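# Two robots carry a tube rack through self-closing doors to a desk

## Task

Move the tube rack from the counter, through the self-closing doors, onto the desk. It counts only if the rack stands upright at the end, every tube sits fully seated in a hole, and both doors are closed. The task fails if the rack or any tube touches the floor, or if a robot falls over or is left tilted. Either robot or both may work on it. When finished, release the rack and back the robots away.

## Robot and tools

Robots: r1 and r2 are identical Hello Robot Stretch 4 units. Each has an omni-wheel base, a mast with a lift, an arm that telescopes forward, a three-joint wrist (yaw, pitch, roll) and a two-finger gripper. Each is about 1.6 m tall and its base rim lies within 0.23 m of the base origin. Each has four cameras: rX_head_camera, rX_head_left_camera, rX_head_right_camera and rX_wrist_camera (X = 1 or 2).

Frames: the base frame sits on the floor under the base centre, x forward, y left, z up. hand_pose (link pinch, a point between the open fingertips) is reported in this frame and may be slightly off. base_odometry is measured from where the base stood at scene start and counts wheel rotation only, so slipping shows up as travel. Heading runs -3.142 to 3.142, positive to the left. Every robot reports in its own frames; to know where one robot is relative to the other, use images, lidar_m or wrist_depth_mm.

execute_actions: argument "actions" is a list holding one action (or empty, which just reports state and pictures). The action is an object keyed "r1" and/or "r2"; each robot gets its own entry. Inside an entry:
- "base": exactly one relative move from where the base last reported itself: {"translate_m": d} straight ahead (+) or back (-), -2 to 2 m; {"strafe_m": d} sideways, left +, -2 to 2 m; {"rotate_rad": d} turn in place, counter-clockwise +, -3.2 to 3.2 rad.
- "joints": absolute targets by name: lift_m 0 to 1.2 m; arm_m 0 to 0.55 m (extension); wrist_yaw_rad -1.134 to 4.276 (0 forward, + left, 3.14 stowed back, above 3.4 may hit the arm); wrist_pitch_rad -1.117 to 4.259 (0 level, 1.57 pointing down); wrist_roll_rad -1.117 to 4.259 (0 fingers level, + clockwise seen from behind); gripper_m -0.038 to 0.141 m fingertip gap (below 0 the tips squeeze each other). Out-of-range joint targets are clipped and flagged; other bad values or unknown keys reject the whole call with no motion.
- "pace": "slow", "default", "fast" or "max" (base up to 0.1/0.3/0.4/0.6 m/s and 1/2/3/4 rad/s; slower when the lift is above 0.2 m).
- "contact_limits": {"arm_m": v}, v from 0 (gentlest) to 0.75 (firmest), default 0.5.
- {"end_of_arm": "enable_torque"} on its own, to re-power wrist or gripper motors that cut out.
All motions in one action begin together; no action runs over 15 s. Omitted parts may still be driving toward earlier targets. "cameras" picks which images come back (null or ["all"] for all, [] for none); the "pictures" line lists their order. A reported stop cancels the remaining calls in that reply.

wait(seconds 0 to 10) lets the scene run and returns state. zoom_image(camera, region [x0,y0,x1,y1] in pixels, max 504x504) enlarges part of that camera's latest image. read_manual gives only licence text. finished_scene(scene) ends the scene for good and reports success; call it only once the goal holds steadily.

Result lines: base_status and joint_status show how each commanded motion ended: "done", "off_target" (stopped short, may still push), "contact_stop_at_<key>" (blocked; that part goes slack, a slack lift may sag under load, slack wheels may roll), "limit_stop_at_<name>" (built-in limit, e.g. tilt over 6 degrees makes lift, arm and wheels slack until level, or own_body for self-collision, likely with the gripper pitched up below -0.2 and rolled), "time_out", "torque_fault" (wrist motor maxed out and went limp; send enable_torque). on_its_own covers things not commanded; its "held at" is the target, not the position. lidar_m: 12 distances in m, 30-degree sectors, 1st straight ahead then counter-clockwise (4th left, 7th behind, 10th right); "-" means nothing seen or closer than 0.25 m; it misses glass and thin legs. wrist_depth_mm: 7x7 grid of depths, 100 to 2000 mm. turned_by_wheels vs turned_by_imu differing over ~0.1 rad suggests a collision or slip. base_tilt in degrees (forward/right positive, fixed bias up to ~1.5). motor_effort is percent of max, bracket = peak in last action; a wheel value + means turning right.

Gripping: command gripper_m below the object's width; tighter squeezes harder and pulls the object toward the wrist. Neither the gripper reading nor "done" proves a hold; a firm grip shows as a clear gripper effort change. If fingertips jam on a surface, raise the lift. To unfold at the start, send lift_m 0.4 with wrist_yaw_rad 0.

Cautions: robots pressing on each other fails the run; once bases touch, any further drive presses hard. Two robots given the same move can differ by ~3 cm per metre, which strains a shared load and can topple a robot. With over 1 kg held and arm_m above 0.2, driving or turning risks tipping, worse at fast paces; steady pushes with a high gripper also risk it. A level gripper holding over ~2 kg can fault the wrist. Avoid drops, slams, hard hits and hard pushes; loose objects may occasionally get nudged. The scene keeps running while you compose replies, with the robots holding the last command.

Each tool is called after "Request:" by a JSON object that holds its "method" and its "body", one argument or row to a line.

## Session

Request:
{"method": "execute_actions", "body": {
  "actions": []
}}

Scene clock: 0.00 s.
r1.base_odometry: x=+0.000 y=+0.000 heading=+0.000 (m, m, rad; r1's odometry frame)
r1.turned_by_wheels: +0.000 (rad since the last result)
r1.turned_by_imu: +0.000 (rad since the last result)
r1.base_tilt: forward=+0.2 right=-0.3 (deg)
r1.lidar_m: 1.10 1.20 1.77 1.75 1.90 2.88 1.27 1.46 1.38 1.36 1.46 1.14
r1.base_status: not commanded
r1.joint_positions: lift_m=+0.200 arm_m=+0.002 wrist_yaw_rad=+3.053 wrist_pitch_rad=-0.013 wrist_roll_rad=-0.017 gripper_m=+0.057
r1.joint_status: not commanded
r1.motor_effort: lift_m=+19 arm_m=-1 wrist_yaw_rad=-3 wrist_pitch_rad=-4 wrist_roll_rad=-1 gripper_m=-1 wheel_0=+0 wheel_1=+0 wheel_2=+1 (%)
r1.hand_pose: x=-0.1070 y=+0.1127 z=+0.3818 quat_wxyz=(+0.044, +0.006, -0.009, +0.999) (m; r1's base frame)
r1.wrist_depth_mm: 134 138 - - - - - / 111 138 - - - - - / 110 137 - - - - - / 126 151 - - - - - / - - - - - - - / 1618 1464 208 1576 196 1499 1464 / 1042 960 960 156 946 976 991
r2.base_odometry: x=+0.000 y=+0.000 heading=+0.000 (m, m, rad; r2's odometry frame)
r2.turned_by_wheels: +0.000 (rad since the last result)
r2.turned_by_imu: +0.000 (rad since the last result)
r2.base_tilt: forward=+0.2 right=-0.1 (deg)
r2.lidar_m: 1.49 1.31 1.00 0.95 1.02 1.48 1.28 1.31 2.19 2.08 2.04 1.54
r2.base_status: not commanded
r2.joint_positions: lift_m=+0.172 arm_m=+0.003 wrist_yaw_rad=+3.081 wrist_pitch_rad=+0.021 wrist_roll_rad=-0.005 gripper_m=+0.057
r2.joint_status: not commanded
r2.motor_effort: lift_m=+18 arm_m=-1 wrist_yaw_rad=+2 wrist_pitch_rad=-6 wrist_roll_rad=+4 gripper_m=-3 wheel_0=+0 wheel_1=+0 wheel_2=+0 (%)
r2.hand_pose: x=-0.1090 y=+0.1047 z=+0.3446 quat_wxyz=(+0.030, -0.011, -0.002, +0.999) (m; r2's base frame)
r2.wrist_depth_mm: - 135 - - - 1808 1229 / - 132 - - - 1808 1229 / 107 137 224 - - 1863 1229 / 136 149 - - - 1863 1229 / - 1863 1366 1983 1661 1618 1281 / 1205 1182 197 1060 931 1060 1060 / 831 768 820 - 820 732 759
pictures: r1_head_camera, r1_head_left_camera, r1_head_right_camera, r1_wrist_camera, r2_head_camera, r2_head_left_camera, r2_head_right_camera, r2_wrist_camera
Images, in order (width x height): r1_head_camera 420x560, r1_head_left_camera 420x672, r1_head_right_camera 420x672, r1_wrist_camera 616x392, r2_head_camera 420x560, r2_head_left_camera 420x672, r2_head_right_camera 420x672, r2_wrist_camera 616x392.

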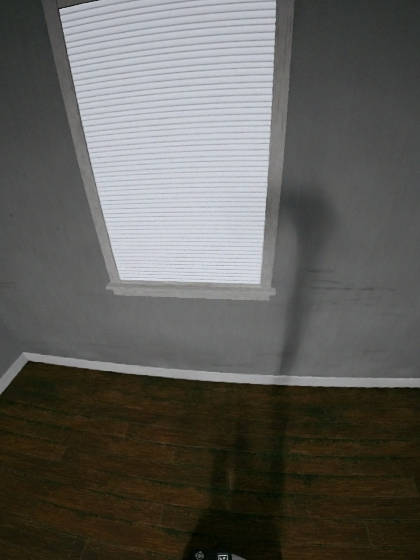

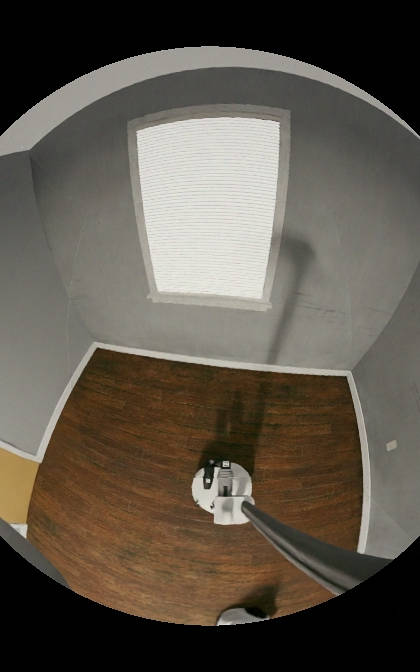

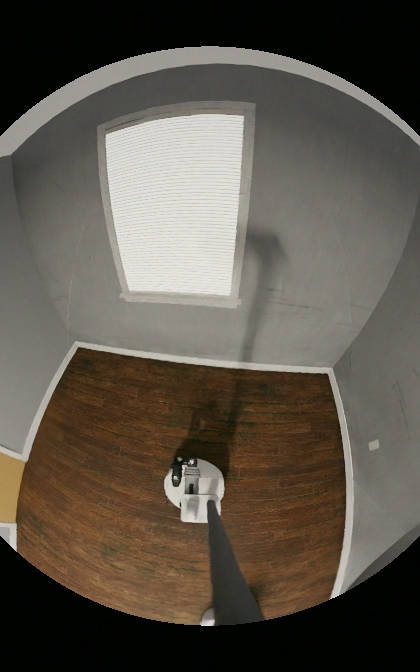

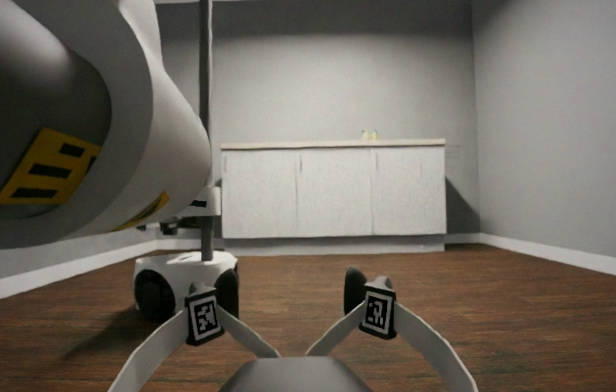

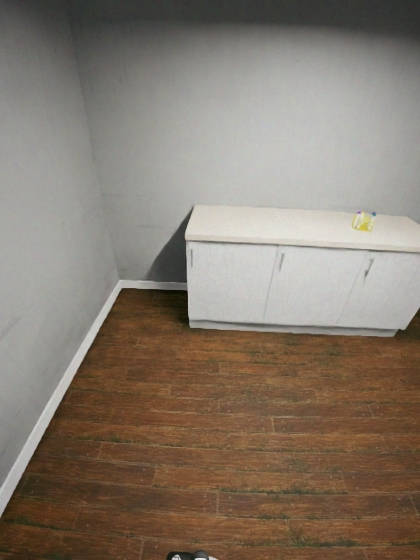

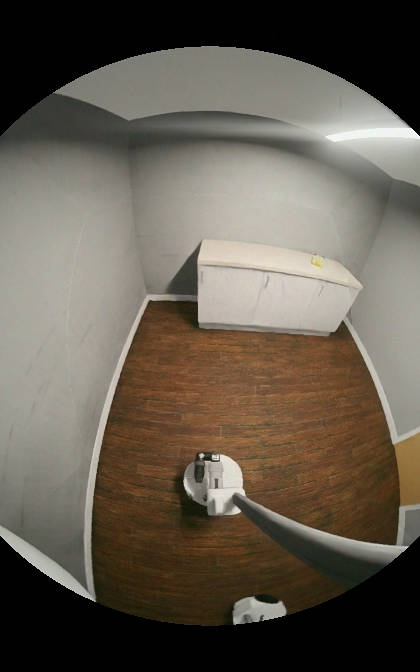

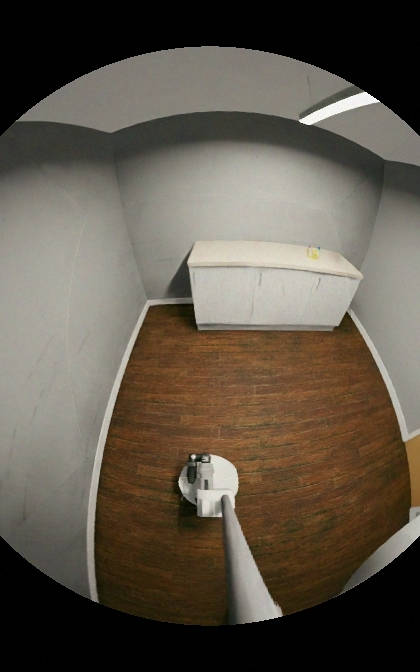

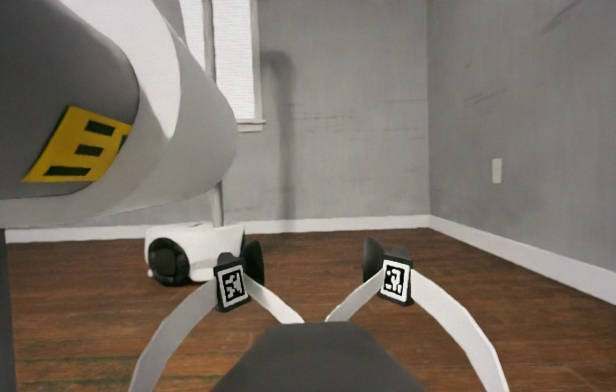

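Request:
{"method": "execute_actions", "body": {
  "actions": [
    {"r2":{"base":{"strafe_m":-1.0},"joints":{"lift_m":0.8,"wrist_yaw_rad":0,"gripper_m":0.14}},"r1":{"base":{"rotate_rad":1.8}}}
  ],
  "cameras": ["r2_head_camera","r2_wrist_camera","r1_head_camera"]
}}

Request:
{"method": "execute_actions", "body": {
  "actions": [
    {"r2":{"base":{"translate_m":0.8}}}
  ],
  "cameras": ["r2_head_camera","r2_wrist_camera"]
}}

Scene clock: 5.93 s.
r1.base_odometry: x=+0.000 y=+0.000 heading=+1.800 (m, m, rad; r1's odometry frame)
r1.turned_by_wheels: +1.800 (rad since the last result)
r1.turned_by_imu: +1.806 (rad since the last result)
r1.base_tilt: forward=+0.2 right=-0.2 (deg)
r1.lidar_m: 1.78 1.44 1.41 2.40 1.52 1.36 1.37 1.27 1.11 1.14 1.42 1.77
r1.base_status: done
r1.joint_positions: lift_m=+0.200 arm_m=+0.002 wrist_yaw_rad=+3.053 wrist_pitch_rad=-0.013 wrist_roll_rad=-0.017 gripper_m=+0.057
r1.joint_status: not commanded
r1.motor_effort: lift_m=+19(19) arm_m=-1(1) wrist_yaw_rad=-3(2) wrist_pitch_rad=-5(5) wrist_roll_rad=-1(1) gripper_m=-7(2) wheel_0=-1(9) wheel_1=-1(6) wheel_2=+0(9) (%)
r1.hand_pose: x=-0.1070 y=+0.1127 z=+0.3818 quat_wxyz=(+0.044, +0.006, -0.009, +0.999) (m; r1's base frame)
r1.wrist_depth_mm: 135 138 1618 1537 1464 1366 1308 / 111 138 1618 1576 1397 1397 1281 / 110 137 1537 1537 1430 1336 1281 / 126 151 1537 1499 1430 1397 1336 / 1336 1708 1618 1499 1464 1366 1281 / 1397 1618 208 1430 195 1336 1308 / 1078 960 960 156 960 991 991
r2.base_odometry: x=+0.000 y=-1.000 heading=+0.000 (m, m, rad; r2's odometry frame)
r2.turned_by_wheels: +0.000 (rad since the last result)
r2.turned_by_imu: -0.007 (rad since the last result)
r2.base_tilt: forward=+0.2 right=-0.2 (deg)
r2.lidar_m: 1.42 1.52 2.03 1.97 2.10 1.41 2.64 1.52 1.10 1.10 1.18 1.47
r2.base_status: done
r2.joint_positions: lift_m=+0.800 arm_m=+0.003 wrist_yaw_rad=+0.000 wrist_pitch_rad=+0.021 wrist_roll_rad=-0.005 gripper_m=+0.140
r2.joint_status: all done
r2.motor_effort: lift_m=+20(22) arm_m=+0(1) wrist_yaw_rad=-1(9) wrist_pitch_rad=-6(5) wrist_roll_rad=+4(3) gripper_m=+6(3) wheel_0=-1(7) wheel_1=+1(8) wheel_2=+0(0) (%)
r2.hand_pose: x=+0.4620 y=-0.0874 z=+0.9719 quat_wxyz=(+1.000, -0.003, +0.011, +0.000) (m; r2's base frame)
r2.wrist_depth_mm: 1863 1808 1863 1756 1756 1756 1618 / 1921 1863 1863 1808 1808 1756 1576 / 1921 1863 1808 1808 1808 1756 1618 / 1863 1863 1863 1464 1808 1808 1618 / 1308 1308 1281 1255 1229 1205 1661 / 1308 1308 1281 163 1229 1229 1661 / 1336 1308 1281 - 1229 1229 1708
pictures: r1_head_camera, r2_head_camera, r2_wrist_camera
Images, in order (width x height): r1_head_camera 420x560, r2_head_camera 420x560, r2_wrist_camera 616x392.

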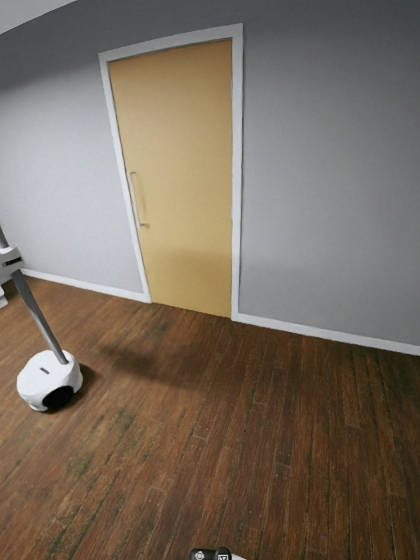

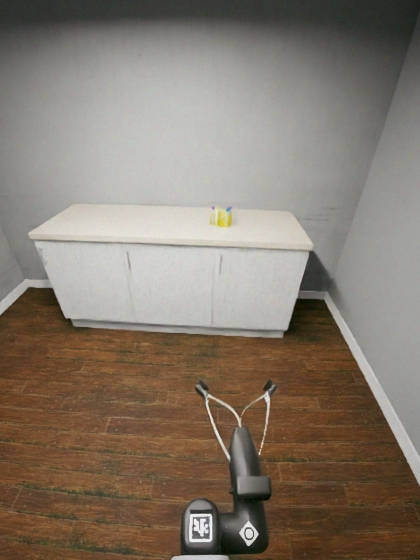

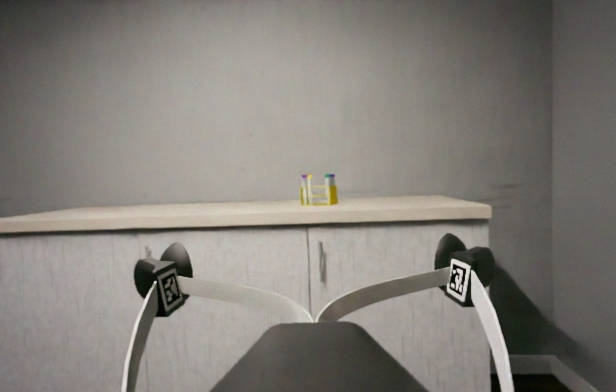

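Scene clock: 10.07 s.
r1.base_odometry: x=+0.000 y=+0.000 heading=+1.800 (m, m, rad; r1's odometry frame)
r1.turned_by_wheels: +0.000 (rad since the last result)
r1.turned_by_imu: -0.001 (rad since the last result)
r1.base_tilt: forward=+0.2 right=-0.3 (deg)
r1.lidar_m: 1.77 2.14 2.15 2.37 1.52 1.35 1.38 1.28 1.11 1.13 1.44 1.73
r1.base_status: not commanded
r1.joint_positions: lift_m=+0.200 arm_m=+0.002 wrist_yaw_rad=+3.053 wrist_pitch_rad=-0.013 wrist_roll_rad=-0.017 gripper_m=+0.057
r1.joint_status: not commanded
r1.motor_effort: lift_m=+19(19) arm_m=-1(1) wrist_yaw_rad=-1(1) wrist_pitch_rad=-5(5) wrist_roll_rad=+0(1) gripper_m=-2(1) wheel_0=-1(1) wheel_1=-1(1) wheel_2=+0(1) (%)
r1.hand_pose: x=-0.1070 y=+0.1127 z=+0.3818 quat_wxyz=(+0.044, +0.006, -0.009, +0.999) (m; r1's base frame)
r1.wrist_depth_mm: 135 138 1618 1499 1430 1336 1308 / 111 138 1618 1537 1464 1397 1281 / 110 137 1537 1537 1464 1397 1336 / 126 151 1618 1499 1464 1366 1281 / 1366 1618 1576 1537 1464 1397 1281 / 1397 1618 209 1464 195 1308 1255 / 1060 946 960 156 960 991 976
r2.base_odometry: x=+0.800 y=-1.000 heading=+0.000 (m, m, rad; r2's odometry frame)
r2.turned_by_wheels: +0.000 (rad since the last result)
r2.turned_by_imu: -0.006 (rad since the last result)
r2.base_tilt: forward=+0.2 right=-0.1 (deg)
r2.lidar_m: 0.63 0.66 1.00 1.93 2.06 2.17 2.18 1.50 1.21 1.16 0.86 0.65
r2.base_status: done
r2.joint_positions: lift_m=+0.800 arm_m=+0.003 wrist_yaw_rad=+0.000 wrist_pitch_rad=+0.021 wrist_roll_rad=-0.005 gripper_m=+0.140
r2.joint_status: not commanded
r2.motor_effort: lift_m=+20(20) arm_m=+0(1) wrist_yaw_rad=+0(0) wrist_pitch_rad=-6(6) wrist_roll_rad=+3(3) gripper_m=+0(1) wheel_0=+0(6) wheel_1=+1(5) wheel_2=+0(10) (%)
r2.hand_pose: x=+0.4620 y=-0.0874 z=+0.9719 quat_wxyz=(+1.000, -0.003, +0.011, +0.000) (m; r2's base frame)
r2.wrist_depth_mm: 1060 1042 1042 1025 1008 1008 991 / 1078 1060 1042 1042 1008 1008 1008 / 1078 1078 1060 1042 1025 1008 1008 / 1098 1078 1060 1042 1042 1025 1008 / 668 634 603 574 554 462 512 / 449 442 436 163 418 410 410 / 477 466 462 - 445 442 433
pictures: r2_head_camera, r2_wrist_camera
Images, in order (width x height): r2_head_camera 420x560, r2_wrist_camera 616x392.

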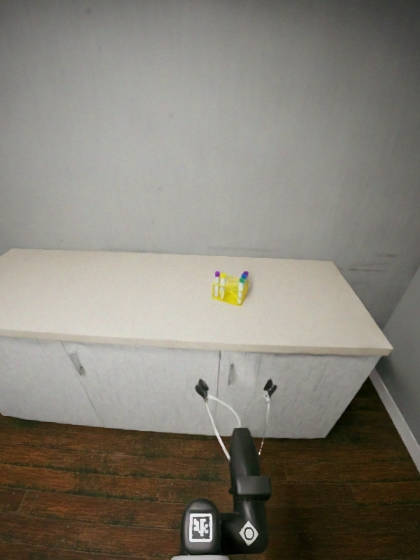

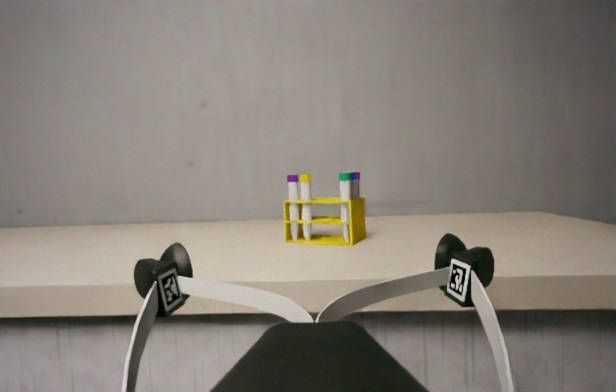

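Request:
{"method": "execute_actions", "body": {
  "actions": [
    {"r2":{"base":{"strafe_m":-0.035},"joints":{"arm_m":0.3}}}
  ],
  "cameras": ["r2_head_camera","r2_wrist_camera"]
}}

Scene clock: 13.20 s.
r1.base_odometry: x=+0.000 y=+0.000 heading=+1.800 (m, m, rad; r1's odometry frame)
r1.turned_by_wheels: +0.000 (rad since the last result)
r1.turned_by_imu: -0.001 (rad since the last result)
r1.base_tilt: forward=+0.2 right=-0.3 (deg)
r1.lidar_m: 1.75 2.12 2.17 2.38 1.52 1.35 1.36 1.27 1.12 1.12 1.43 1.74
r1.base_status: not commanded
r1.joint_positions: lift_m=+0.200 arm_m=+0.002 wrist_yaw_rad=+3.053 wrist_pitch_rad=-0.013 wrist_roll_rad=-0.017 gripper_m=+0.057
r1.joint_status: not commanded
r1.motor_effort: lift_m=+19(19) arm_m=-1(1) wrist_yaw_rad=-3(2) wrist_pitch_rad=-5(5) wrist_roll_rad=-1(1) gripper_m=-5(3) wheel_0=-1(1) wheel_1=-1(1) wheel_2=+0(1) (%)
r1.hand_pose: x=-0.1070 y=+0.1127 z=+0.3818 quat_wxyz=(+0.044, +0.006, -0.009, +0.999) (m; r1's base frame)
r1.wrist_depth_mm: 134 138 1618 1576 1430 1366 1281 / 111 138 1576 1499 1464 1336 1308 / 110 137 1576 1537 1464 1397 1308 / 126 151 1537 1576 1397 1336 1308 / 1336 1661 1618 1499 1397 1366 1281 / 1366 1661 208 1464 195 1336 1281 / 1060 976 960 156 946 976 991
r2.base_odometry: x=+0.800 y=-1.035 heading=+0.000 (m, m, rad; r2's odometry frame)
r2.turned_by_wheels: +0.000 (rad since the last result)
r2.turned_by_imu: -0.002 (rad since the last result)
r2.base_tilt: forward=+0.2 right=-0.2 (deg)
r2.lidar_m: 0.64 0.68 0.99 1.96 2.10 2.17 2.28 1.48 1.17 1.12 0.84 0.66
r2.base_status: done
r2.joint_positions: lift_m=+0.800 arm_m=+0.299 wrist_yaw_rad=+0.000 wrist_pitch_rad=+0.021 wrist_roll_rad=-0.005 gripper_m=+0.140
r2.joint_status: all done
r2.motor_effort: lift_m=+20(20) arm_m=+5(5) wrist_yaw_rad=-1(1) wrist_pitch_rad=-5(5) wrist_roll_rad=+3(3) gripper_m=+0(1) wheel_0=-1(7) wheel_1=+0(7) wheel_2=-2(2) (%)
r2.hand_pose: x=+0.7585 y=-0.0874 z=+0.9719 quat_wxyz=(+1.000, -0.003, +0.011, +0.000) (m; r2's base frame)
r2.wrist_depth_mm: 759 759 750 732 732 723 707 / 768 759 750 741 732 723 723 / 778 768 759 750 741 723 723 / 788 768 768 384 741 732 732 / 661 621 410 355 477 455 504 / 359 317 291 163 278 289 309 / 246 229 238 - 241 224 223
pictures: r2_head_camera, r2_wrist_camera
Images, in order (width x height): r2_head_camera 420x560, r2_wrist_camera 616x392.

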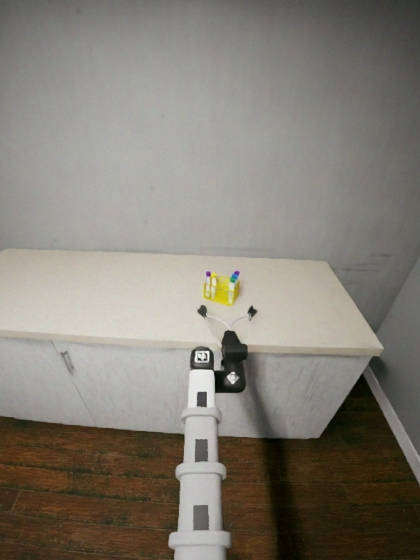

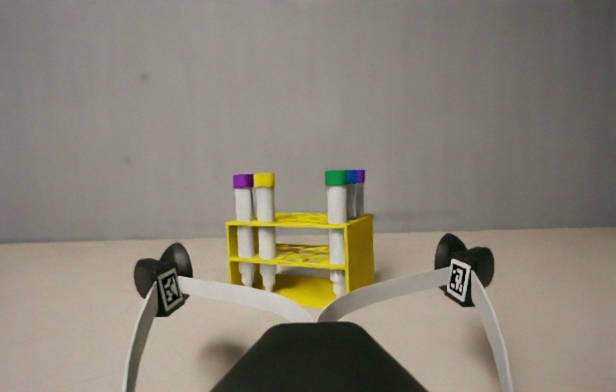

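Request:
{"method": "execute_actions", "body": {
  "actions": [
    {"r2":{"base":{"strafe_m":0.01},"joints":{"arm_m":0.46}},"r1":{"base":{"rotate_rad":-0.23},"joints":{"lift_m":0.8,"wrist_yaw_rad":0}}}
  ],
  "cameras": ["r2_wrist_camera"]
}}

Request:
{"method": "execute_actions", "body": {
  "actions": [
    {"r2":{"joints":{"gripper_m":0.08}},"r1":{"base":{"strafe_m":0.6}}}
  ],
  "cameras": ["r2_wrist_camera"]
}}

Request:
{"method": "execute_actions", "body": {
  "actions": [
    {"r2":{"joints":{"lift_m":0.86},"pace":"slow"},"r1":{"base":{"translate_m":1.0}}}
  ],
  "cameras": ["r2_wrist_camera","r1_head_camera"]
}}

Scene clock: 17.77 s.
r1.base_odometry: x=+0.000 y=+0.000 heading=+1.570 (m, m, rad; r1's odometry frame)
r1.turned_by_wheels: -0.230 (rad since the last result)
r1.turned_by_imu: -0.232 (rad since the last result)
r1.base_tilt: forward=+0.2 right=-0.3 (deg)
r1.lidar_m: 1.76 1.92 2.16 2.95 1.72 1.39 1.36 1.48 1.14 1.10 1.19 1.78
r1.base_status: done
r1.joint_positions: lift_m=+0.800 arm_m=+0.002 wrist_yaw_rad=+0.000 wrist_pitch_rad=-0.013 wrist_roll_rad=-0.017 gripper_m=+0.057
r1.joint_status: all done
r1.motor_effort: lift_m=+21(24) arm_m=-1(1) wrist_yaw_rad=+0(9) wrist_pitch_rad=-5(5) wrist_roll_rad=-1(1) gripper_m=-1(5) wheel_0=+1(6) wheel_1=+0(1) wheel_2=-1(6) (%)
r1.hand_pose: x=+0.4610 y=-0.0873 z=+0.9819 quat_wxyz=(+1.000, -0.008, -0.007, +0.000) (m; r1's base frame)
r1.wrist_depth_mm: 1661 1618 1618 1537 1499 1537 1464 / 1708 1618 1618 1576 1537 1499 1464 / 1661 1618 1576 1661 1499 1499 1537 / 1661 1618 1618 1537 1499 1499 1499 / 1661 1661 1618 1576 1499 1499 1464 / 1661 1661 209 1576 195 1464 1499 / 1618 1618 1618 156 1537 1430 1464
r2.base_odometry: x=+0.800 y=-1.025 heading=+0.000 (m, m, rad; r2's odometry frame)
r2.turned_by_wheels: +0.000 (rad since the last result)
r2.turned_by_imu: -0.002 (rad since the last result)
r2.base_tilt: forward=+0.3 right=-0.1 (deg)
r2.lidar_m: 0.64 0.68 0.98 1.96 2.07 2.19 2.24 1.49 1.18 1.13 0.86 0.65
r2.base_status: done
r2.joint_positions: lift_m=+0.800 arm_m=+0.459 wrist_yaw_rad=+0.000 wrist_pitch_rad=+0.021 wrist_roll_rad=-0.005 gripper_m=+0.140
r2.joint_status: all done
r2.motor_effort: lift_m=+20(20) arm_m=+5(6) wrist_yaw_rad=+0(0) wrist_pitch_rad=-5(6) wrist_roll_rad=+3(3) gripper_m=+0(1) wheel_0=+1(4) wheel_1=-1(7) wheel_2=-1(1) (%)
r2.hand_pose: x=+0.9185 y=-0.0874 z=+0.9719 quat_wxyz=(+1.000, -0.003, +0.011, +0.000) (m; r2's base frame)
r2.wrist_depth_mm: 603 597 585 580 574 569 564 / 609 603 597 580 580 574 569 / 621 609 597 591 585 574 569 / 621 615 222 597 235 580 580 / 627 615 223 436 190 452 504 / 357 315 216 163 189 287 307 / 246 229 230 - 227 223 222
pictures: r2_wrist_camera
Images, in order (width x height): r2_wrist_camera 616x392.

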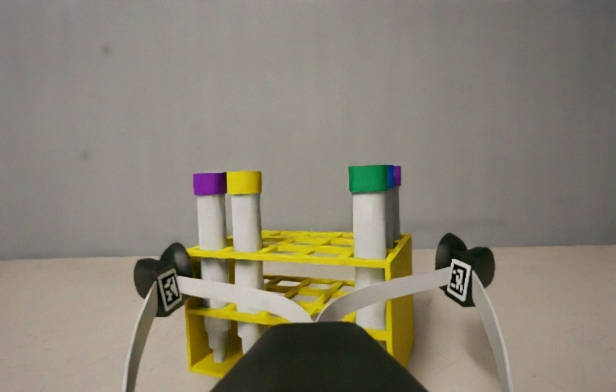

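Scene clock: 21.10 s.
r1.base_odometry: x=-0.600 y=+0.001 heading=+1.570 (m, m, rad; r1's odometry frame)
r1.turned_by_wheels: +0.000 (rad since the last result)
r1.turned_by_imu: +0.000 (rad since the last result)
r1.base_tilt: forward=+0.2 right=-0.2 (deg)
r1.lidar_m: 1.82 1.97 1.63 2.35 1.64 1.32 1.28 1.40 1.78 1.71 1.87 1.85
r1.base_status: done
r1.joint_positions: lift_m=+0.800 arm_m=+0.002 wrist_yaw_rad=+0.000 wrist_pitch_rad=-0.013 wrist_roll_rad=-0.017 gripper_m=+0.057
r1.joint_status: not commanded
r1.motor_effort: lift_m=+20(21) arm_m=-1(1) wrist_yaw_rad=+0(2) wrist_pitch_rad=-5(5) wrist_roll_rad=-1(1) gripper_m=-2(5) wheel_0=+1(7) wheel_1=-1(9) wheel_2=+0(2) (%)
r1.hand_pose: x=+0.4610 y=-0.0874 z=+0.9820 quat_wxyz=(+1.000, -0.008, -0.007, +0.000) (m; r1's base frame)
r1.wrist_depth_mm: 1708 1708 1756 1661 1576 1537 1576 / 1808 1756 1661 1661 1618 1576 1618 / 1756 1756 1708 1661 1576 1576 1537 / 1708 1661 1708 1661 1576 1576 1537 / 1756 1661 1661 1618 1661 1618 1537 / 1708 1756 209 1661 196 1537 1537 / 1756 1618 1708 156 1618 1576 1537
r2.base_odometry: x=+0.800 y=-1.025 heading=+0.000 (m, m, rad; r2's odometry frame)
r2.turned_by_wheels: +0.000 (rad since the last result)
r2.turned_by_imu: -0.001 (rad since the last result)
r2.base_tilt: forward=+0.2 right=-0.2 (deg)
r2.lidar_m: 0.65 0.67 0.99 1.94 2.06 1.61 3.52 1.50 1.17 1.14 0.85 0.64
r2.base_status: not commanded
r2.joint_positions: lift_m=+0.800 arm_m=+0.459 wrist_yaw_rad=+0.000 wrist_pitch_rad=+0.021 wrist_roll_rad=-0.005 gripper_m=+0.080
r2.joint_status: all done
r2.motor_effort: lift_m=+20(20) arm_m=+5(5) wrist_yaw_rad=+1(1) wrist_pitch_rad=-5(4) wrist_roll_rad=+4(3) gripper_m=+0(1) wheel_0=+0(0) wheel_1=-1(1) wheel_2=-1(1) (%)
r2.hand_pose: x=+0.9184 y=-0.0874 z=+0.9719 quat_wxyz=(+1.000, -0.003, +0.011, +0.000) (m; r2's base frame)
r2.wrist_depth_mm: 609 597 591 580 574 564 564 / 609 603 591 585 580 574 564 / 609 609 597 597 585 580 569 / 621 615 263 597 585 585 574 / 621 621 248 240 216 521 500 / 357 347 248 201 215 289 307 / 246 228 237 - 240 213 221
pictures: r2_wrist_camera
Images, in order (width x height): r2_wrist_camera 616x392.

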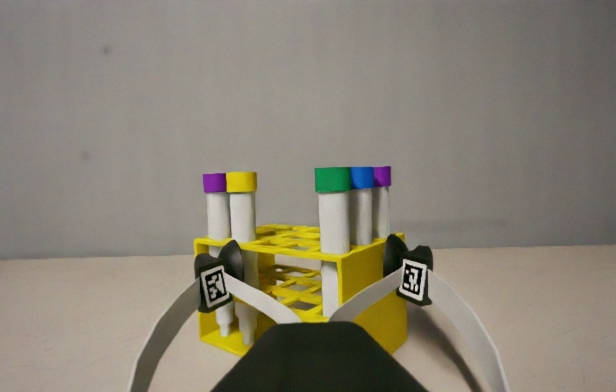

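Scene clock: 25.93 s.
r1.base_odometry: x=-0.599 y=+1.001 heading=+1.570 (m, m, rad; r1's odometry frame)
r1.turned_by_wheels: +0.000 (rad since the last result)
r1.turned_by_imu: -0.005 (rad since the last result)
r1.base_tilt: forward=+0.2 right=-0.3 (deg)
r1.lidar_m: 0.82 0.92 1.39 1.43 2.44 2.32 2.27 2.39 1.86 1.85 1.08 0.83
r1.base_status: done
r1.joint_positions: lift_m=+0.800 arm_m=+0.002 wrist_yaw_rad=+0.000 wrist_pitch_rad=-0.013 wrist_roll_rad=-0.017 gripper_m=+0.057
r1.joint_status: not commanded
r1.motor_effort: lift_m=+20(20) arm_m=-1(1) wrist_yaw_rad=+0(1) wrist_pitch_rad=-4(4) wrist_roll_rad=-1(1) gripper_m=-5(4) wheel_0=+0(1) wheel_1=+1(3) wheel_2=+1(9) (%)
r1.hand_pose: x=+0.4610 y=-0.0874 z=+0.9820 quat_wxyz=(+1.000, -0.008, -0.007, +0.000) (m; r1's base frame)
r1.wrist_depth_mm: 654 640 634 615 615 585 574 / 654 654 634 621 603 585 585 / 654 634 627 621 603 585 574 / 654 640 627 615 603 585 574 / 654 640 634 621 603 585 585 / 647 640 208 615 196 580 580 / 654 647 627 156 603 585 580
r2.base_odometry: x=+0.800 y=-1.025 heading=+0.000 (m, m, rad; r2's odometry frame)
r2.turned_by_wheels: +0.000 (rad since the last result)
r2.turned_by_imu: -0.002 (rad since the last result)
r2.base_tilt: forward=+0.2 right=-0.1 (deg)
r2.lidar_m: 0.63 0.68 0.98 1.96 2.09 2.92 1.41 1.49 1.15 1.13 0.87 0.65
r2.base_status: not commanded
r2.joint_positions: lift_m=+0.860 arm_m=+0.459 wrist_yaw_rad=+0.000 wrist_pitch_rad=+0.021 wrist_roll_rad=-0.005 gripper_m=+0.080
r2.joint_status: all done
r2.motor_effort: lift_m=+21(21) arm_m=+5(5) wrist_yaw_rad=-1(1) wrist_pitch_rad=-5(6) wrist_roll_rad=+3(3) gripper_m=+2(1) wheel_0=+0(1) wheel_1=-1(1) wheel_2=-1(1) (%)
r2.hand_pose: x=+0.9185 y=-0.0874 z=+1.0318 quat_wxyz=(+1.000, -0.003, +0.011, +0.000) (m; r2's base frame)
r2.wrist_depth_mm: 603 597 585 574 574 569 559 / 609 603 597 585 580 574 564 / 615 609 603 597 580 574 574 / 621 609 609 597 591 585 580 / 621 615 609 603 229 585 580 / 535 521 247 202 228 436 462 / 370 342 274 - 340 320 332
pictures: r1_head_camera, r2_wrist_camera
Images, in order (width x height): r1_head_camera 420x560, r2_wrist_camera 616x392.

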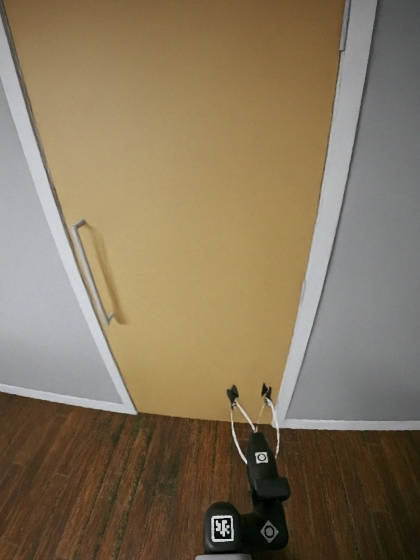

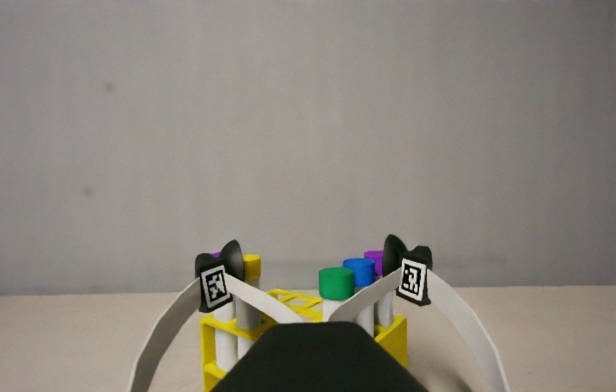

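Request:
{"method": "execute_actions", "body": {
  "actions": [
    {"r2":{"joints":{"gripper_m":0.14}},"r1":{"base":{"strafe_m":0.38}}}
  ],
  "cameras": []
}}

Request:
{"method": "execute_actions", "body": {
  "actions": [
    {"r2":{"joints":{"lift_m":0.785,"arm_m":0.53},"pace":"slow"}}
  ],
  "cameras": ["r2_wrist_camera"]
}}

Request:
{"method": "execute_actions", "body": {
  "actions": [
    {"r2":{"joints":{"gripper_m":0.03}}}
  ],
  "cameras": ["r2_wrist_camera","r1_head_camera","r2_head_camera"]
}}

Scene clock: 30.23 s.
r1.base_odometry: x=-0.979 y=+1.001 heading=+1.570 (m, m, rad; r1's odometry frame)
r1.turned_by_wheels: +0.000 (rad since the last result)
r1.turned_by_imu: +0.000 (rad since the last result)
r1.base_tilt: forward=+0.2 right=-0.3 (deg)
r1.lidar_m: 0.83 0.97 1.44 1.02 1.18 2.26 2.24 2.40 2.24 2.22 1.14 0.90
r1.base_status: done
r1.joint_positions: lift_m=+0.800 arm_m=+0.002 wrist_yaw_rad=+0.000 wrist_pitch_rad=-0.013 wrist_roll_rad=-0.017 gripper_m=+0.057
r1.joint_status: not commanded
r1.motor_effort: lift_m=+20(20) arm_m=-1(1) wrist_yaw_rad=-2(3) wrist_pitch_rad=-4(4) wrist_roll_rad=-1(1) gripper_m=-2(5) wheel_0=+2(6) wheel_1=-1(7) wheel_2=+1(2) (%)
r1.hand_pose: x=+0.4610 y=-0.0874 z=+0.9820 quat_wxyz=(+1.000, -0.008, -0.007, +0.000) (m; r1's base frame)
r1.wrist_depth_mm: 707 691 668 668 647 640 627 / 707 683 676 654 647 640 627 / 707 683 668 661 640 634 627 / 691 676 676 661 640 634 621 / 699 691 668 654 654 627 621 / 699 683 208 661 195 634 621 / 699 683 676 156 640 627 621
r2.base_odometry: x=+0.800 y=-1.025 heading=+0.000 (m, m, rad; r2's odometry frame)
r2.turned_by_wheels: +0.000 (rad since the last result)
r2.turned_by_imu: -0.002 (rad since the last result)
r2.base_tilt: forward=+0.1 right=-0.2 (deg)
r2.lidar_m: 0.62 0.66 0.98 1.95 2.08 2.95 1.02 1.05 1.18 1.14 0.86 0.64
r2.base_status: not commanded
r2.joint_positions: lift_m=+0.860 arm_m=+0.459 wrist_yaw_rad=+0.000 wrist_pitch_rad=+0.021 wrist_roll_rad=-0.005 gripper_m=+0.140
r2.joint_status: all done
r2.motor_effort: lift_m=+21(22) arm_m=+5(5) wrist_yaw_rad=+0(1) wrist_pitch_rad=-5(5) wrist_roll_rad=+4(4) gripper_m=-3(3) wheel_0=+0(0) wheel_1=-1(1) wheel_2=-1(1) (%)
r2.hand_pose: x=+0.9185 y=-0.0874 z=+1.0318 quat_wxyz=(+1.000, -0.003, +0.011, +0.000) (m; r2's base frame)
r2.wrist_depth_mm: 609 597 591 580 574 569 559 / 609 603 591 585 580 574 564 / 615 609 597 591 585 580 574 / 621 615 603 597 585 585 580 / 627 615 609 603 597 585 580 / 539 473 250 163 239 433 459 / 368 343 274 - 340 334 332
pictures: none
No camera images: the call's "cameras" was empty. Leave "cameras" out to get every camera's image.

Scene clock: 32.20 s.
r1.base_odometry: x=-0.979 y=+1.001 heading=+1.570 (m, m, rad; r1's odometry frame)
r1.turned_by_wheels: +0.000 (rad since the last result)
r1.turned_by_imu: -0.001 (rad since the last result)
r1.base_tilt: forward=+0.2 right=-0.3 (deg)
r1.lidar_m: 0.85 0.96 1.43 1.01 1.18 2.27 2.25 2.45 2.25 2.24 1.15 0.88
r1.base_status: not commanded
r1.joint_positions: lift_m=+0.800 arm_m=+0.002 wrist_yaw_rad=+0.000 wrist_pitch_rad=-0.013 wrist_roll_rad=-0.017 gripper_m=+0.057
r1.joint_status: not commanded
r1.motor_effort: lift_m=+20(20) arm_m=-1(1) wrist_yaw_rad=+1(2) wrist_pitch_rad=-5(4) wrist_roll_rad=-1(0) gripper_m=-3(2) wheel_0=+2(2) wheel_1=-1(1) wheel_2=+1(2) (%)
r1.hand_pose: x=+0.4610 y=-0.0874 z=+0.9820 quat_wxyz=(+1.000, -0.008, -0.007, +0.000) (m; r1's base frame)
r1.wrist_depth_mm: 707 691 676 661 640 634 634 / 707 691 668 668 647 634 627 / 707 683 676 654 647 634 627 / 707 683 676 661 654 634 627 / 715 676 676 654 654 634 621 / 715 691 208 661 195 627 615 / 707 676 683 156 640 634 621
r2.base_odometry: x=+0.800 y=-1.025 heading=+0.000 (m, m, rad; r2's odometry frame)
r2.turned_by_wheels: +0.000 (rad since the last result)
r2.turned_by_imu: -0.001 (rad since the last result)
r2.base_tilt: forward=+0.2 right=-0.1 (deg)
r2.lidar_m: 0.65 0.68 1.00 1.95 2.07 2.94 1.03 1.06 1.17 1.14 0.86 0.64
r2.base_status: not commanded
r2.joint_positions: lift_m=+0.785 arm_m=+0.529 wrist_yaw_rad=+0.000 wrist_pitch_rad=+0.021 wrist_roll_rad=-0.005 gripper_m=+0.140
r2.joint_status: all done
r2.motor_effort: lift_m=+15(20) arm_m=+5(2) wrist_yaw_rad=-1(0) wrist_pitch_rad=-5(5) wrist_roll_rad=+3(3) gripper_m=+2(3) wheel_0=+0(0) wheel_1=-1(1) wheel_2=-1(1) (%)
r2.hand_pose: x=+0.9884 y=-0.0874 z=+0.9573 quat_wxyz=(+1.000, -0.003, +0.011, +0.000) (m; r2's base frame)
r2.wrist_depth_mm: 535 525 521 512 504 504 496 / 539 530 521 517 512 504 500 / 544 539 530 170 512 508 504 / 544 539 224 170 190 517 512 / 549 544 211 154 182 399 442 / 314 276 211 148 181 253 270 / 216 201 208 - 191 195 195
pictures: r2_wrist_camera
Images, in order (width x height): r2_wrist_camera 616x392.

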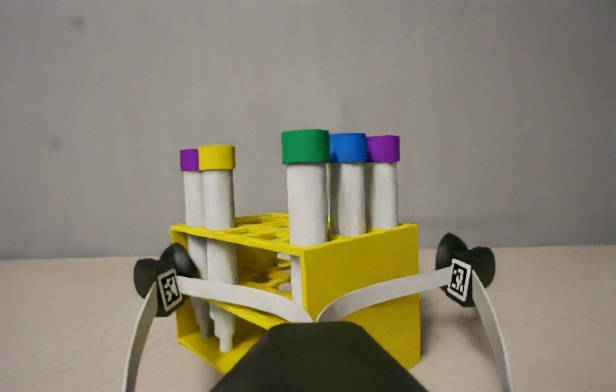

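Scene clock: 34.30 s.
r1.base_odometry: x=-0.979 y=+1.001 heading=+1.570 (m, m, rad; r1's odometry frame)
r1.turned_by_wheels: +0.000 (rad since the last result)
r1.turned_by_imu: -0.001 (rad since the last result)
r1.base_tilt: forward=+0.2 right=-0.3 (deg)
r1.lidar_m: 0.84 0.94 1.46 1.02 1.18 2.26 2.21 2.44 2.26 2.22 1.14 0.88
r1.base_status: not commanded
r1.joint_positions: lift_m=+0.800 arm_m=+0.002 wrist_yaw_rad=+0.000 wrist_pitch_rad=-0.013 wrist_roll_rad=-0.017 gripper_m=+0.057
r1.joint_status: not commanded
r1.motor_effort: lift_m=+20(20) arm_m=-1(1) wrist_yaw_rad=+0(1) wrist_pitch_rad=-4(4) wrist_roll_rad=-1(1) gripper_m=-5(4) wheel_0=+2(2) wheel_1=+0(1) wheel_2=+1(1) (%)
r1.hand_pose: x=+0.4610 y=-0.0874 z=+0.9820 quat_wxyz=(+1.000, -0.008, -0.007, +0.000) (m; r1's base frame)
r1.wrist_depth_mm: 707 683 676 668 647 640 634 / 699 683 683 661 647 634 627 / 699 676 683 668 647 634 621 / 707 683 676 668 647 627 621 / 707 683 668 661 647 627 621 / 707 683 208 661 196 634 627 / 707 683 676 156 654 627 621
r2.base_odometry: x=+0.800 y=-1.025 heading=+0.000 (m, m, rad; r2's odometry frame)
r2.turned_by_wheels: +0.000 (rad since the last result)
r2.turned_by_imu: -0.001 (rad since the last result)
r2.base_tilt: forward=+0.3 right=-0.2 (deg)
r2.lidar_m: 0.62 0.68 0.99 1.95 2.09 2.94 1.03 1.06 1.18 1.13 0.86 0.64
r2.base_status: not commanded
r2.joint_positions: lift_m=+0.785 arm_m=+0.529 wrist_yaw_rad=+0.000 wrist_pitch_rad=+0.020 wrist_roll_rad=-0.005 gripper_m=+0.030
r2.joint_status: all done
r2.motor_effort: lift_m=+15(15) arm_m=+5(5) wrist_yaw_rad=+0(1) wrist_pitch_rad=-1(5) wrist_roll_rad=+3(3) gripper_m=-17(20) wheel_0=+0(0) wheel_1=-1(1) wheel_2=+0(1) (%)
r2.hand_pose: x=+0.9885 y=-0.0874 z=+0.9577 quat_wxyz=(+1.000, -0.003, +0.010, +0.000) (m; r2's base frame)
r2.wrist_depth_mm: 535 525 521 512 508 504 496 / 539 530 525 517 512 508 504 / 544 539 530 521 512 508 504 / 554 539 535 174 517 517 508 / 549 544 413 169 176 466 449 / 319 286 180 168 175 175 272 / 218 202 211 - 190 198 196
pictures: r1_head_camera, r2_head_camera, r2_wrist_camera
Images, in order (width x height): r1_head_camera 420x560, r2_head_camera 420x560, r2_wrist_camera 616x392.

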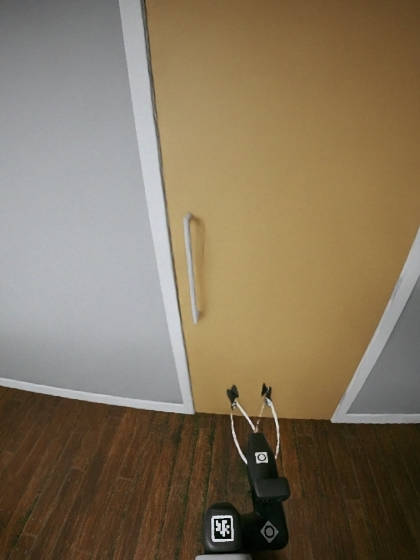

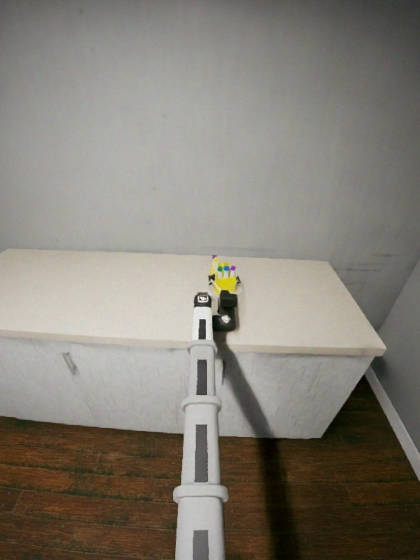

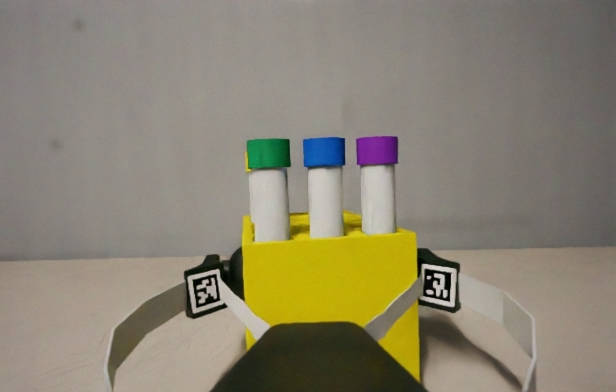

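Good grip. r1 tests pushing the door.

Request:
{"method": "execute_actions", "body": {
  "actions": [
    {"r2":{"joints":{"lift_m":0.85},"pace":"slow"},"r1":{"joints":{"arm_m":0.5,"gripper_m":0},"contact_limits":{"arm_m":0.3}}}
  ],
  "cameras": ["r2_wrist_camera","r1_head_camera"]
}}

Scene clock: 37.33 s.
r1.base_odometry: x=-0.979 y=+1.001 heading=+1.570 (m, m, rad; r1's odometry frame)
r1.turned_by_wheels: +0.000 (rad since the last result)
r1.turned_by_imu: +0.008 (rad since the last result)
r1.base_tilt: forward=+0.2 right=-0.3 (deg)
r1.lidar_m: 0.83 0.97 1.49 1.00 2.02 2.26 2.23 2.44 2.22 2.25 1.13 0.89
r1.base_status: not commanded
r1.joint_positions: lift_m=+0.800 arm_m=+0.431 wrist_yaw_rad=-0.003 wrist_pitch_rad=-0.016 wrist_roll_rad=-0.017 gripper_m=+0.000
r1.joint_status: arm_m contact_stop (moved +0.429 of +0.498); the others done
r1.on_its_own: arm_m is slack since a contact_stop (your +0.500 is given up)
r1.motor_effort: lift_m=+19(20) arm_m=+0(22) wrist_yaw_rad=+7(56) wrist_pitch_rad=+2(14) wrist_roll_rad=-1(1) gripper_m=-5(7) wheel_0=+2(4) wheel_1=+0(8) wheel_2=-2(12) (%)
r1.contact_limits: arm_m 0.3
r1.hand_pose: x=+0.8896 y=-0.0883 z=+0.9828 quat_wxyz=(+1.000, -0.008, -0.008, -0.002) (m; r1's base frame)
r1.wrist_depth_mm: 251 246 238 234 229 224 220 / 249 244 239 233 229 223 220 / 251 244 238 233 228 224 220 / 250 244 237 232 229 223 220 / 250 243 238 233 229 222 219 / 249 243 190 202 227 222 220 / 249 243 236 180 227 222 218
r2.base_odometry: x=+0.800 y=-1.025 heading=+0.000 (m, m, rad; r2's odometry frame)
r2.turned_by_wheels: +0.000 (rad since the last result)
r2.turned_by_imu: -0.001 (rad since the last result)
r2.base_tilt: forward=+0.3 right=+0.0 (deg)
r2.lidar_m: 0.63 0.68 0.98 1.95 2.07 2.94 1.02 1.05 1.17 1.13 0.86 0.65
r2.base_status: not commanded
r2.joint_positions: lift_m=+0.850 arm_m=+0.529 wrist_yaw_rad=+0.000 wrist_pitch_rad=+0.022 wrist_roll_rad=-0.005 gripper_m=+0.030
r2.joint_status: all done
r2.motor_effort: lift_m=+21(24) arm_m=+5(5) wrist_yaw_rad=-1(1) wrist_pitch_rad=-7(8) wrist_roll_rad=+3(3) gripper_m=-21(18) wheel_0=+0(0) wheel_1=-1(1) wheel_2=-1(1) (%)
r2.hand_pose: x=+0.9884 y=-0.0874 z=+1.0215 quat_wxyz=(+1.000, -0.003, +0.011, +0.000) (m; r2's base frame)
r2.wrist_depth_mm: 530 530 517 512 504 500 496 / 539 530 525 517 512 504 500 / 544 535 525 521 512 508 504 / 544 539 535 174 517 512 508 / 554 544 535 169 175 521 512 / 500 452 180 167 174 174 430 / 345 320 334 - 301 315 312
pictures: r1_head_camera, r2_wrist_camera
Images, in order (width x height): r1_head_camera 420x560, r2_wrist_camera 616x392.

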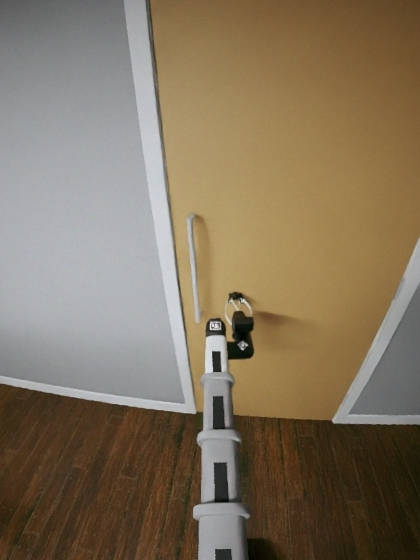

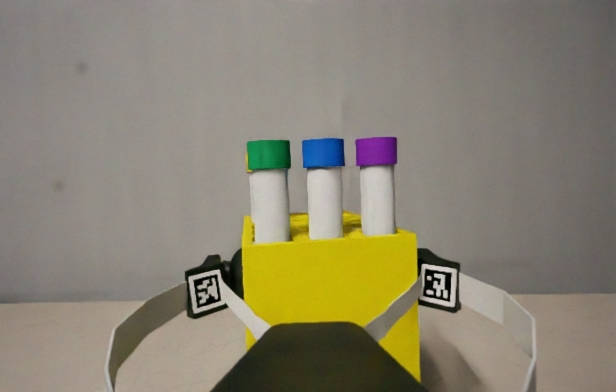

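Request:
{"method": "execute_actions", "body": {
  "actions": [
    {"r2":{"joints":{"arm_m":0.05},"pace":"slow"},"r1":{"base":{"strafe_m":0.14},"joints":{"arm_m":0.25,"gripper_m":0.1,"lift_m":0.9}}}
  ],
  "cameras": []
}}

Request:
{"method": "execute_actions", "body": {
  "actions": [
    {"r1":{"joints":{"arm_m":0.4}}}
  ],
  "cameras": ["r1_wrist_camera","r1_head_camera"]
}}

Scene clock: 45.40 s.
r1.base_odometry: x=-1.119 y=+1.001 heading=+1.570 (m, m, rad; r1's odometry frame)
r1.turned_by_wheels: +0.000 (rad since the last result)
r1.turned_by_imu: -0.002 (rad since the last result)
r1.base_tilt: forward=+0.2 right=-0.3 (deg)
r1.lidar_m: 0.82 0.99 1.49 0.87 0.99 2.25 2.22 2.42 2.38 2.37 1.14 0.91
r1.base_status: done
r1.joint_positions: lift_m=+0.900 arm_m=+0.251 wrist_yaw_rad=+0.000 wrist_pitch_rad=-0.013 wrist_roll_rad=-0.017 gripper_m=+0.100
r1.joint_status: all done
r1.motor_effort: lift_m=+21(19) arm_m=-5(4) wrist_yaw_rad=-1(9) wrist_pitch_rad=-6(5) wrist_roll_rad=-1(1) gripper_m=+0(8) wheel_0=+1(12) wheel_1=-1(7) wheel_2=+1(0) (%)
r1.hand_pose: x=+0.7103 y=-0.0874 z=+1.0819 quat_wxyz=(+1.000, -0.008, -0.007, +0.000) (m; r1's base frame)
r1.wrist_depth_mm: 462 449 439 430 421 413 404 / 462 449 436 427 418 410 407 / 462 452 436 427 424 415 404 / 466 449 436 427 421 413 404 / 462 449 433 430 421 413 404 / 459 452 430 427 198 410 404 / 455 439 433 151 424 407 404
r2.base_odometry: x=+0.800 y=-1.025 heading=+0.000 (m, m, rad; r2's odometry frame)
r2.turned_by_wheels: +0.000 (rad since the last result)
r2.turned_by_imu: -0.003 (rad since the last result)
r2.base_tilt: forward=+0.2 right=-0.1 (deg)
r2.lidar_m: 0.45 0.66 0.99 1.95 2.07 2.94 0.88 0.91 1.18 1.14 0.87 0.65
r2.base_status: not commanded
r2.joint_positions: lift_m=+0.850 arm_m=+0.051 wrist_yaw_rad=+0.000 wrist_pitch_rad=+0.023 wrist_roll_rad=-0.005 gripper_m=+0.030
r2.joint_status: all done
r2.motor_effort: lift_m=+22(21) arm_m=-5(3) wrist_yaw_rad=+0(1) wrist_pitch_rad=-8(9) wrist_roll_rad=+3(3) gripper_m=-22(21) wheel_0=+0(0) wheel_1=-1(1) wheel_2=-1(0) (%)
r2.hand_pose: x=+0.5102 y=-0.0874 z=+1.0214 quat_wxyz=(+1.000, -0.003, +0.011, +0.000) (m; r2's base frame)
r2.wrist_depth_mm: 1025 1008 976 976 976 960 946 / 1025 1008 991 991 976 960 946 / 1042 1025 1008 991 991 976 960 / 1042 1025 1008 174 991 976 976 / 931 891 654 169 175 741 715 / 508 455 180 167 174 174 436 / 402 392 387 - 370 370 362
pictures: none
No camera images: the call's "cameras" was empty. Leave "cameras" out to get every camera's image.

Scene clock: 46.90 s.
r1.base_odometry: x=-1.119 y=+1.001 heading=+1.570 (m, m, rad; r1's odometry frame)
r1.turned_by_wheels: +0.000 (rad since the last result)
r1.turned_by_imu: +0.000 (rad since the last result)
r1.base_tilt: forward=+0.2 right=-0.2 (deg)
r1.lidar_m: 0.86 0.99 1.48 0.89 0.98 2.23 2.21 2.43 2.38 2.36 1.15 0.91
r1.base_status: not commanded
r1.joint_positions: lift_m=+0.900 arm_m=+0.399 wrist_yaw_rad=+0.000 wrist_pitch_rad=-0.013 wrist_roll_rad=-0.017 gripper_m=+0.100
r1.joint_status: all done
r1.motor_effort: lift_m=+21(21) arm_m=+5(6) wrist_yaw_rad=-2(0) wrist_pitch_rad=-5(4) wrist_roll_rad=-1(1) gripper_m=-3(5) wheel_0=+1(1) wheel_1=-1(1) wheel_2=+1(1) (%)
r1.hand_pose: x=+0.8585 y=-0.0874 z=+1.0819 quat_wxyz=(+1.000, -0.008, -0.007, +0.000) (m; r1's base frame)
r1.wrist_depth_mm: 303 283 289 282 276 271 265 / 303 283 291 281 276 271 264 / 303 282 289 279 274 268 265 / 303 281 289 279 274 271 264 / 300 281 287 281 273 268 265 / 300 279 216 279 198 270 264 / 301 277 289 151 276 267 263
r2.base_odometry: x=+0.800 y=-1.025 heading=+0.000 (m, m, rad; r2's odometry frame)
r2.turned_by_wheels: +0.000 (rad since the last result)
r2.turned_by_imu: -0.001 (rad since the last result)
r2.base_tilt: forward=+0.3 right=-0.1 (deg)
r2.lidar_m: 0.44 0.68 1.00 1.95 2.08 2.94 0.88 0.91 1.19 1.13 0.87 0.66
r2.base_status: not commanded
r2.joint_positions: lift_m=+0.850 arm_m=+0.051 wrist_yaw_rad=+0.000 wrist_pitch_rad=+0.023 wrist_roll_rad=-0.005 gripper_m=+0.030
r2.joint_status: not commanded
r2.motor_effort: lift_m=+21(22) arm_m=-5(5) wrist_yaw_rad=+1(2) wrist_pitch_rad=-9(8) wrist_roll_rad=+3(3) gripper_m=-20(19) wheel_0=+0(0) wheel_1=-1(1) wheel_2=+0(0) (%)
r2.hand_pose: x=+0.5102 y=-0.0874 z=+1.0214 quat_wxyz=(+1.000, -0.003, +0.011, +0.000) (m; r2's base frame)
r2.wrist_depth_mm: 1008 991 991 976 960 960 946 / 1025 1008 991 991 976 960 946 / 1025 1025 1025 976 960 976 960 / 1042 1025 1008 174 991 991 976 / 931 878 654 169 175 741 715 / 508 455 180 167 174 175 436 / 399 392 387 - 370 368 364
pictures: r1_head_camera, r1_wrist_camera
Images, in order (width x height): r1_head_camera 420x560, r1_wrist_camera 616x392.

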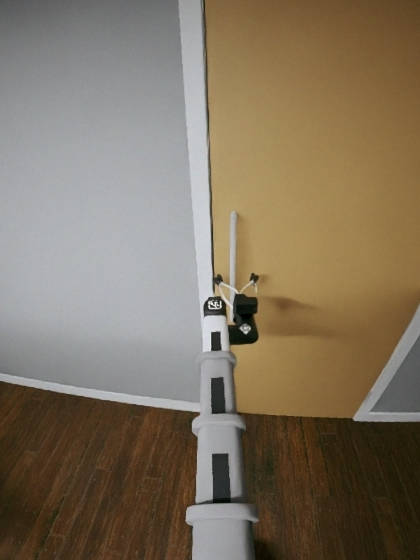

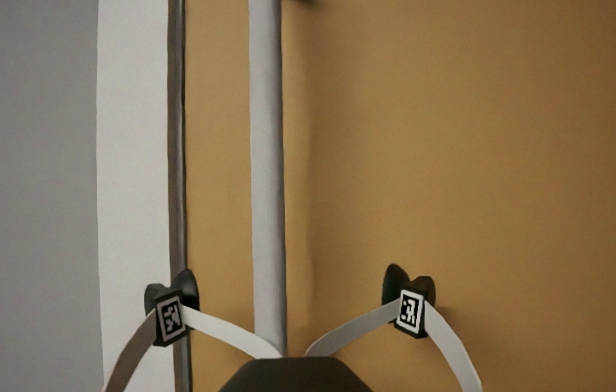

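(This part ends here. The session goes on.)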